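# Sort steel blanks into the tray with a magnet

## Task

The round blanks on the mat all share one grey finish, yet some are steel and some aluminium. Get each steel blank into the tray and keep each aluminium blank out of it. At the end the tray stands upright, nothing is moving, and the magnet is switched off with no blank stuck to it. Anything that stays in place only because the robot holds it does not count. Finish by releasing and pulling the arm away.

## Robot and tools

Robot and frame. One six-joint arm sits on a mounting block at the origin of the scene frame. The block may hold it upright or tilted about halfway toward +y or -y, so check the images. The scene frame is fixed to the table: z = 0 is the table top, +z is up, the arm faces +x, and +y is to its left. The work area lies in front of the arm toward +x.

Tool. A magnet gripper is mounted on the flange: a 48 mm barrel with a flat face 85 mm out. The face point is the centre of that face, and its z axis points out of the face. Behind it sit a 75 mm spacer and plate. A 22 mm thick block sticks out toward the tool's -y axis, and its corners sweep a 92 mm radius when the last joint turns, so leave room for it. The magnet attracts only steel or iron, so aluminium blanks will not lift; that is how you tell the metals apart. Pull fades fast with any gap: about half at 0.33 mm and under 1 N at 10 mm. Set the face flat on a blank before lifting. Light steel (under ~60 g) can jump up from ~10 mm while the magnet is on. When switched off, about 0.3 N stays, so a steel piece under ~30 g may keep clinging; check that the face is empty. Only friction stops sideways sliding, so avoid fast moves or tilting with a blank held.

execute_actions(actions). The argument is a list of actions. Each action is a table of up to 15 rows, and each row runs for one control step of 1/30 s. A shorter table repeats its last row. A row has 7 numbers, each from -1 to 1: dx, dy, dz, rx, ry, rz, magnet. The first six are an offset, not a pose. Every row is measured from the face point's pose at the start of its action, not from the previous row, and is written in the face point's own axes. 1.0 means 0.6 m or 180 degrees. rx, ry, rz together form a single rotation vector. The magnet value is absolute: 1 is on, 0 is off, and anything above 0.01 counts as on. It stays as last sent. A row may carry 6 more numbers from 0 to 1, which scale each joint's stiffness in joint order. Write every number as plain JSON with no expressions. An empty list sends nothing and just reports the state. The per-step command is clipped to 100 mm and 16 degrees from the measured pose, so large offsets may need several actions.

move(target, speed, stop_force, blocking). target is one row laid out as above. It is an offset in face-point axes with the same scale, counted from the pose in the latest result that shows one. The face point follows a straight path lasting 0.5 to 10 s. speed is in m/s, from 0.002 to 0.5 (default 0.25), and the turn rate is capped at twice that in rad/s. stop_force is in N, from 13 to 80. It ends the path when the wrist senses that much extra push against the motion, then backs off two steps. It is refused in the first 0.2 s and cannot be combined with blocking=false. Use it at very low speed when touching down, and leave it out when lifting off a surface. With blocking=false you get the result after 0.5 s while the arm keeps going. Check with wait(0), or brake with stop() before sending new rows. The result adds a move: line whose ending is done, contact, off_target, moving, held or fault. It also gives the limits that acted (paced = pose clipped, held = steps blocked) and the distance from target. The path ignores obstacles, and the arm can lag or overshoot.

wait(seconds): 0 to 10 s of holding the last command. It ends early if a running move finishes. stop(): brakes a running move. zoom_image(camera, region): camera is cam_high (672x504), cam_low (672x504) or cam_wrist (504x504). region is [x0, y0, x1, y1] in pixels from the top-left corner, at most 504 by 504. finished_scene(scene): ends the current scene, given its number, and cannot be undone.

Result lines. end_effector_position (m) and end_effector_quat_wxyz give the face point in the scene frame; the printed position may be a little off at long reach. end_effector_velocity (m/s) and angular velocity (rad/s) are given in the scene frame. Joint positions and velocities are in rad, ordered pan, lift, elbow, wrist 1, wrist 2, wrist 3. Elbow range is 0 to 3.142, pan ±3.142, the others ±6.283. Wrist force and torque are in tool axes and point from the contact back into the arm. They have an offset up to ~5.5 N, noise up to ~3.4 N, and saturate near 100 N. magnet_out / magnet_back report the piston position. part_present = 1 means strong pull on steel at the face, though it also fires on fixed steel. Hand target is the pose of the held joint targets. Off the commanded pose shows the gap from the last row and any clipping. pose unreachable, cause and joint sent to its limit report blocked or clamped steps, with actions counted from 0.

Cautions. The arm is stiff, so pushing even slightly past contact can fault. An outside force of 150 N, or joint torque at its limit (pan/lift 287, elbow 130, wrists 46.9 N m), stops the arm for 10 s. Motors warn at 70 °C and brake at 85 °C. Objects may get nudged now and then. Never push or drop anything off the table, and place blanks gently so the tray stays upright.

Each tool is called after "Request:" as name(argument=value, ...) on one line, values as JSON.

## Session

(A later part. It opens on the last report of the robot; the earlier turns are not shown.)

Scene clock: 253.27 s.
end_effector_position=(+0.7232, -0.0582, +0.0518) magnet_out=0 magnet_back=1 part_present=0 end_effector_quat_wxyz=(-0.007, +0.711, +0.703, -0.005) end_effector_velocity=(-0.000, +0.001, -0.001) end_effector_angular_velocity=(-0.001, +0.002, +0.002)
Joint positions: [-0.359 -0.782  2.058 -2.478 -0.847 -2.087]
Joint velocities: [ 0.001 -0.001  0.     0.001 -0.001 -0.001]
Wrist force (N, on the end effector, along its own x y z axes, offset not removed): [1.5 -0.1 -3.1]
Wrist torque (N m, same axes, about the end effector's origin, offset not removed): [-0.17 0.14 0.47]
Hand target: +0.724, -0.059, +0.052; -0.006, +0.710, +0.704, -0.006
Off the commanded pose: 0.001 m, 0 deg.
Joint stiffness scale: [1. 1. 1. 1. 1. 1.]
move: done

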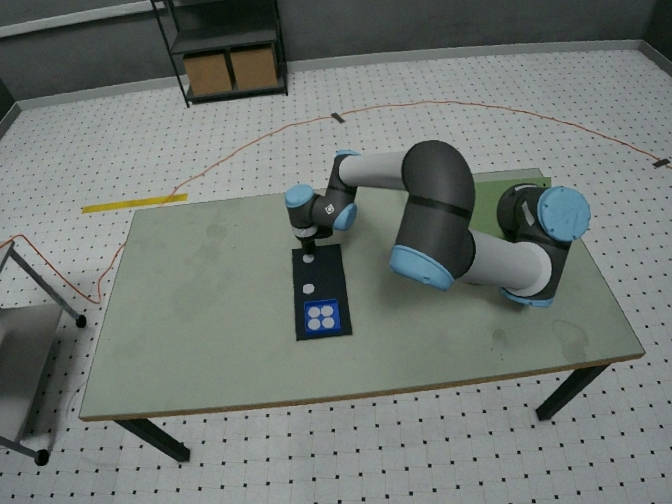

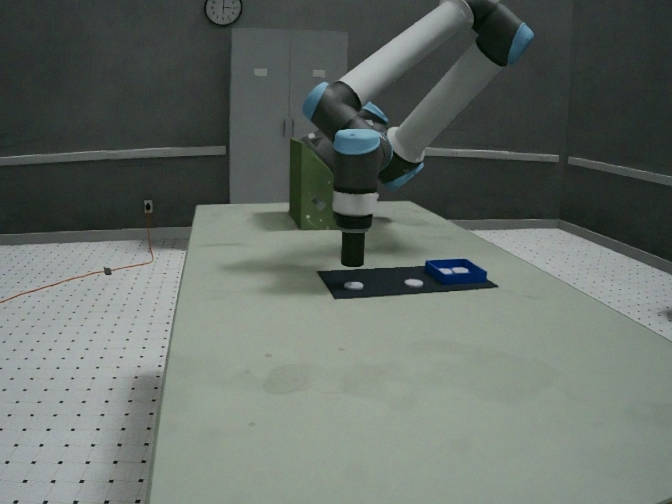

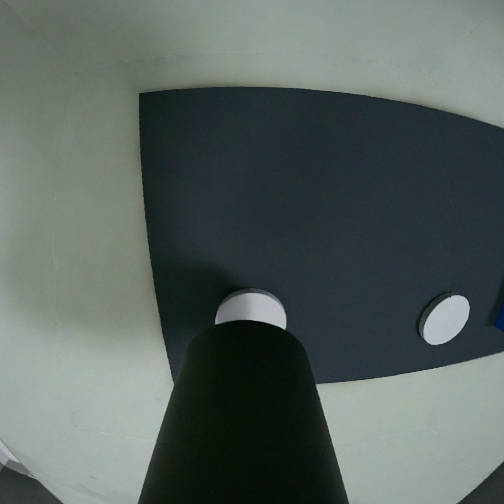

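Request:
move(target=[0.002,0.011,0.063,-0.006,-0.001,-0.0036,0], speed=0.08)

Request:
move(target=[0.001,0.0,0.02,0,0,0,0], speed=0.005, stop_force=13)

Request:
execute_actions(actions=[[[0,0,0,0,0,0,1]]])

Scene clock: 265.03 s.
end_effector_position=(+0.7267, -0.0576, +0.0125) magnet_out=0 magnet_back=1 part_present=0 end_effector_quat_wxyz=(-0.000, +0.708, +0.707, -0.001) end_effector_velocity=(+0.001, -0.001, +0.001) end_effector_angular_velocity=(-0.001, -0.002, -0.001)
Joint positions: [-0.321 -0.727  2.054 -2.582 -0.83  -2.035]
Joint velocities: [-0.001  0.     0.    -0.003 -0.     0.002]
Wrist force (N, on the end effector, along its own x y z axes, offset not removed): [0.6 0.6 -0.3]
Wrist torque (N m, same axes, about the end effector's origin, offset not removed): [-0.03 0.22 0.41]
Hand target: +0.729, -0.057, +0.014; +0.001, +0.707, +0.707, +0.000
Off the commanded pose: 0.003 m, 0 deg.
Joint stiffness scale: [1. 1. 1. 1. 1. 1.]
move: done

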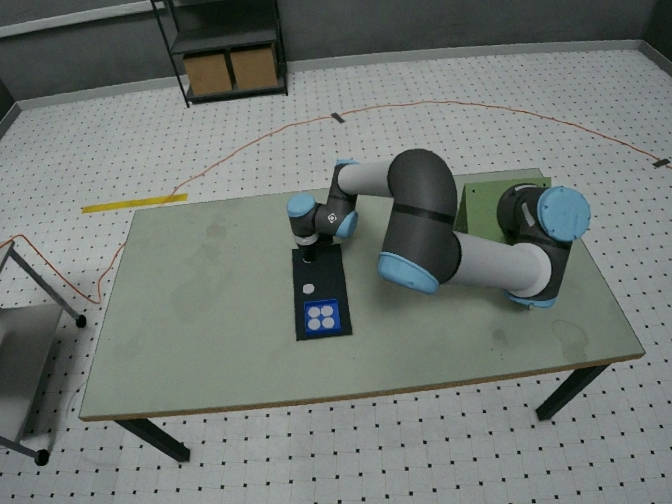

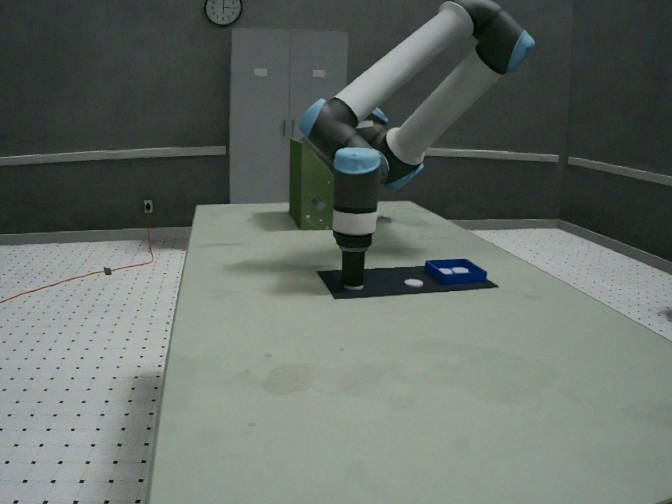

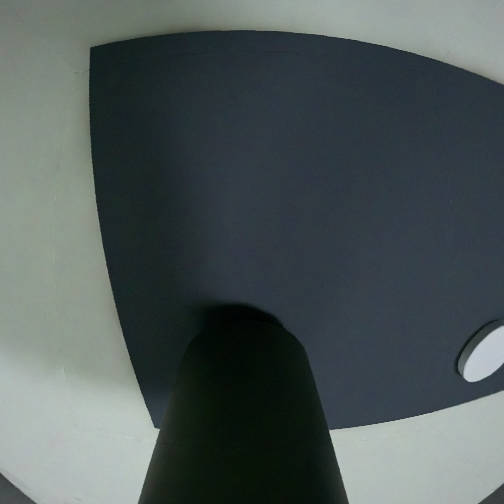

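Scene clock: 267.63 s.
end_effector_position=(+0.7292, -0.0584, +0.0090) magnet_out=0 magnet_back=1 part_present=0 end_effector_quat_wxyz=(+0.004, +0.708, +0.707, +0.001) end_effector_velocity=(+0.000, +0.000, +0.000) end_effector_angular_velocity=(+0.001, +0.000, -0.000)
Joint positions: [-0.317 -0.719  2.053 -2.604 -0.828 -2.021]
Joint velocities: [ 0.    -0.001  0.     0.001  0.001  0.   ]
Wrist force (N, on the end effector, along its own x y z axes, offset not removed): [-1.7 -1.6 -5.7]
Wrist torque (N m, same axes, about the end effector's origin, offset not removed): [-0.20 0.49 0.35]
Hand target: +0.729, -0.058, +0.009; +0.004, +0.708, +0.707, +0.001
Off the commanded pose: 0.009 m, 1 deg.
Joint stiffness scale: [1. 1. 1. 1. 1. 1.]
move: contact

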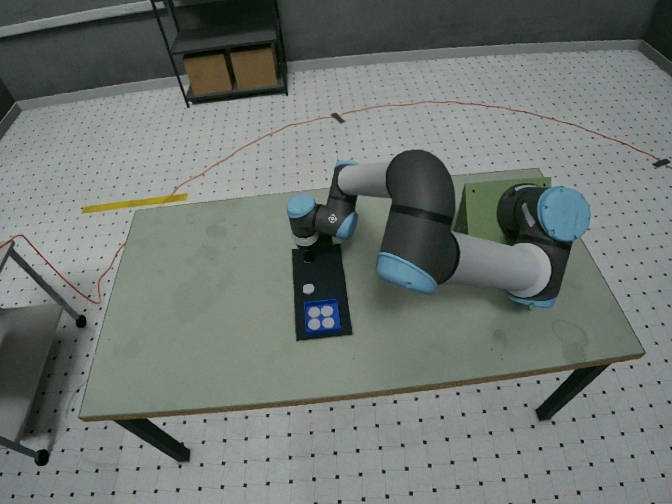

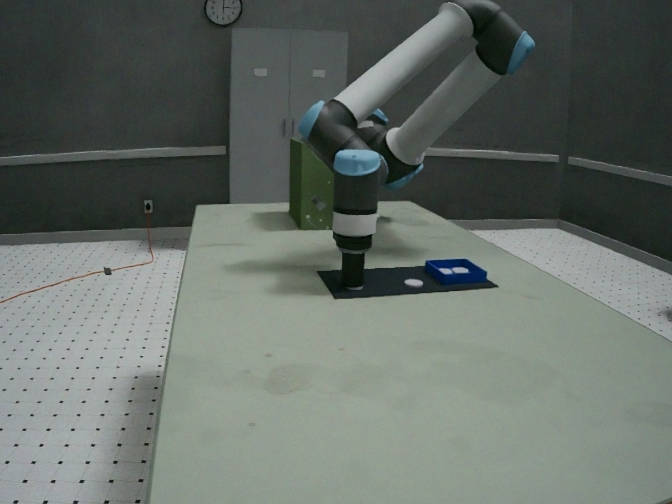

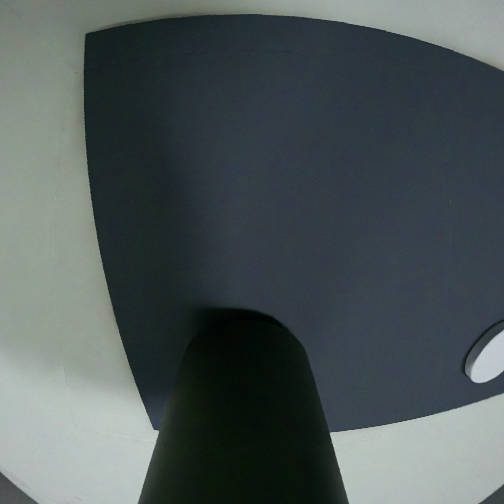

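Scene clock: 268.13 s.
end_effector_position=(+0.7292, -0.0584, +0.0090) magnet_out=1 magnet_back=0 part_present=0 end_effector_quat_wxyz=(+0.004, +0.708, +0.707, +0.001) end_effector_velocity=(+0.000, -0.001, +0.001) end_effector_angular_velocity=(+0.000, -0.002, -0.001)
Joint positions: [-0.317 -0.719  2.053 -2.604 -0.828 -2.021]
Joint velocities: [-0.002  0.     0.    -0.     0.     0.   ]
Wrist force (N, on the end effector, along its own x y z axes, offset not removed): [0.2 -3.0 -4.7]
Wrist torque (N m, same axes, about the end effector's origin, offset not removed): [-0.62 0.28 0.35]
Hand target: +0.729, -0.058, +0.009; +0.004, +0.708, +0.707, +0.001
Off the commanded pose: 0.000 m, 0 deg.
Joint stiffness scale: [1. 1. 1. 1. 1. 1.]

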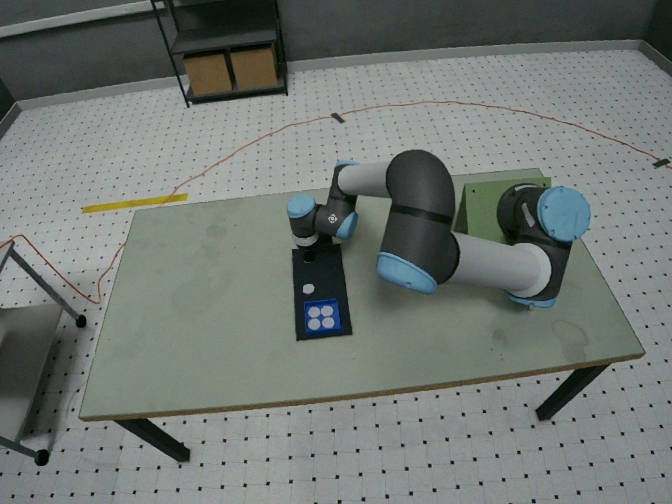

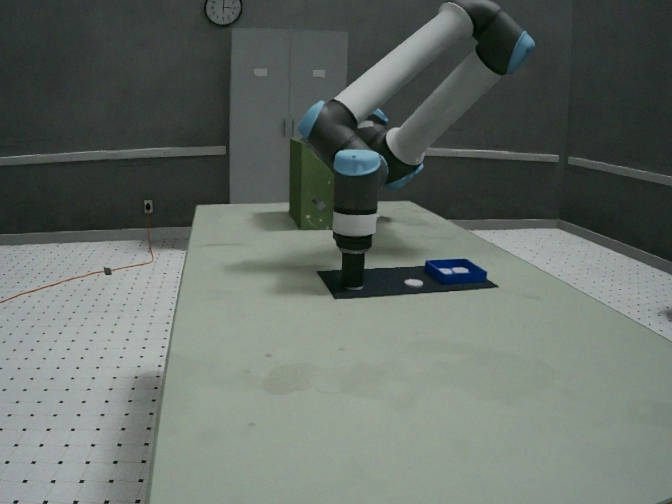

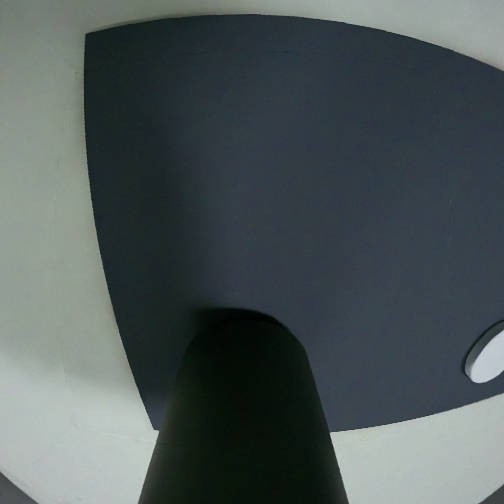

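Probably aluminium; lift with the magnet on to confirm (also clears the area).

Request:
move(target=[0,0,-0.15,0,0,0,1], speed=0.2)

Request:
zoom_image(camera="cam_low", region=[300, 210, 520, 320])

Scene clock: 272.87 s.
end_effector_position=(+0.7290, -0.0584, +0.0996) magnet_out=1 magnet_back=0 part_present=0 end_effector_quat_wxyz=(+0.005, +0.708, +0.706, +0.002) end_effector_velocity=(-0.001, +0.001, -0.001) end_effector_angular_velocity=(+0.000, +0.003, +0.001)
Joint positions: [-0.402 -0.84   2.06  -2.421 -0.854 -2.127]
Joint velocities: [ 0.001 -0.     0.     0.003 -0.001 -0.002]
Wrist force (N, on the end effector, along its own x y z axes, offset not removed): [0.0 -0.6 -2.1]
Wrist torque (N m, same axes, about the end effector's origin, offset not removed): [-0.21 0.24 0.26]
Hand target: +0.729, -0.058, +0.099; +0.004, +0.708, +0.707, +0.001
Off the commanded pose: 0.001 m, 0 deg.
Joint stiffness scale: [1. 1. 1. 1. 1. 1.]
move: done

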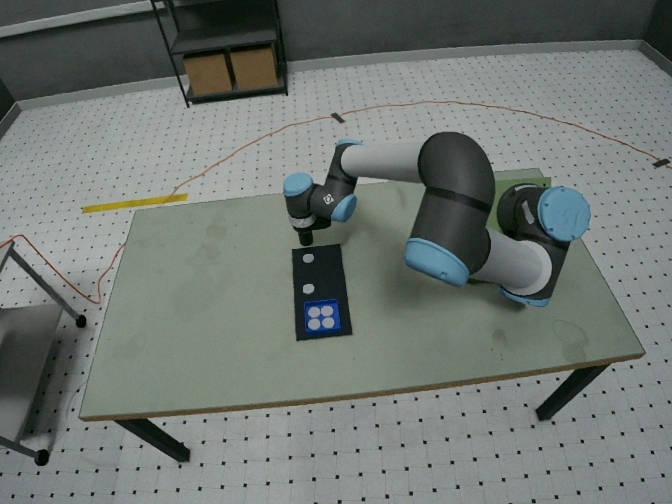

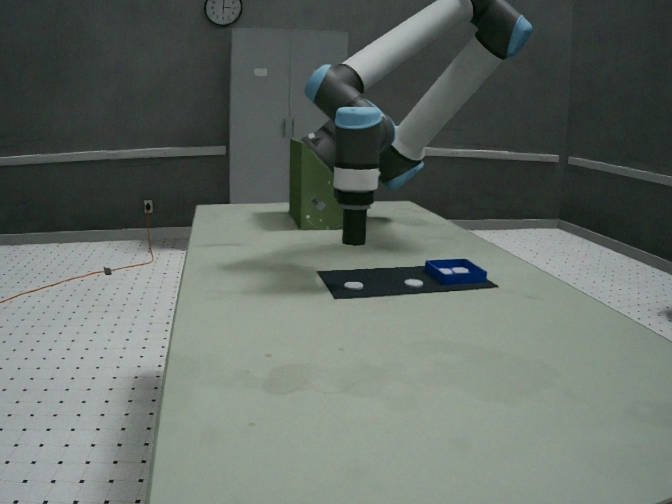

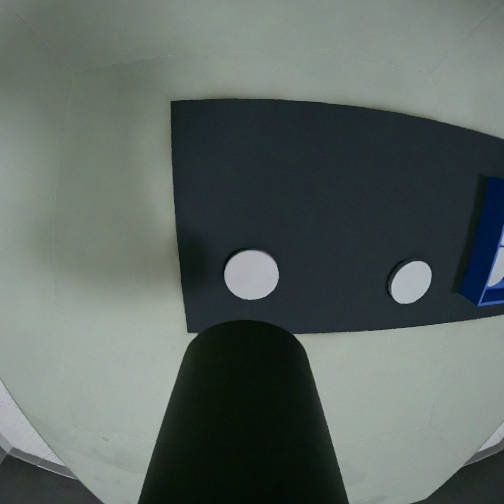

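Region (300, 210, 520, 320) of cam_low's 672x504 image, scaled by 2.291, with more detail than that image has.

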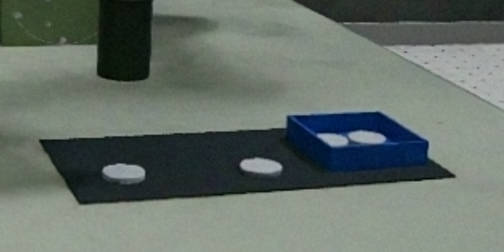

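Request:
execute_actions(actions=[[[0,0,0,0,0,0,0]]])

Request:
finished_scene(scene=1)

Scene clock: 276.97 s.
end_effector_position=(+0.7290, -0.0584, +0.0995) magnet_out=0 magnet_back=1 part_present=0 end_effector_quat_wxyz=(+0.005, +0.708, +0.706, +0.002) end_effector_velocity=(+0.000, +0.000, -0.000) end_effector_angular_velocity=(-0.000, -0.000, +0.001)
Joint positions: [-0.402 -0.84   2.06  -2.421 -0.854 -2.127]
Joint velocities: [ 0. -0. -0. -0.  0. -0.]
Wrist force (N, on the end effector, along its own x y z axes, offset not removed): [-1.0 1.8 2.1]
Wrist torque (N m, same axes, about the end effector's origin, offset not removed): [0.08 0.32 0.41]
Hand target: +0.729, -0.058, +0.100; +0.005, +0.708, +0.706, +0.002
Off the commanded pose: 0.000 m, 0 deg.
Joint stiffness scale: [1. 1. 1. 1. 1. 1.]

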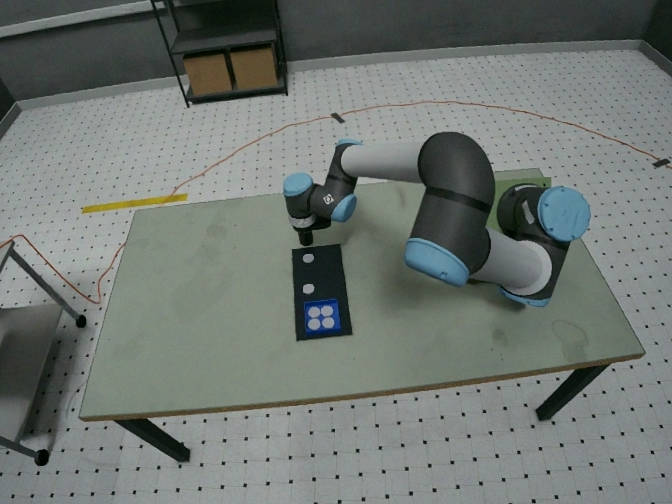

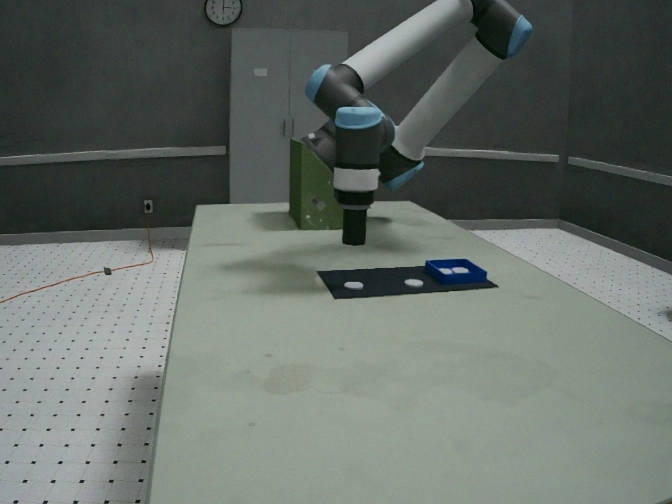

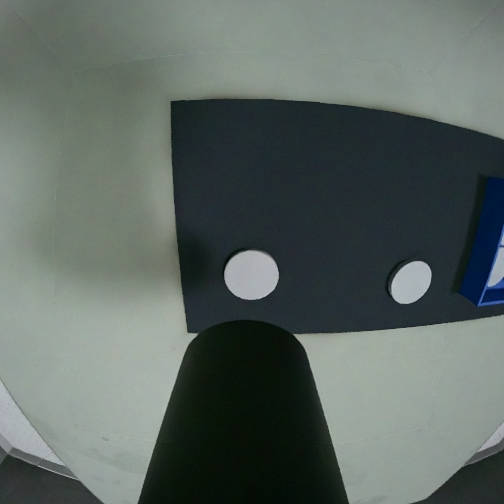

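The scene is finished: the task was done.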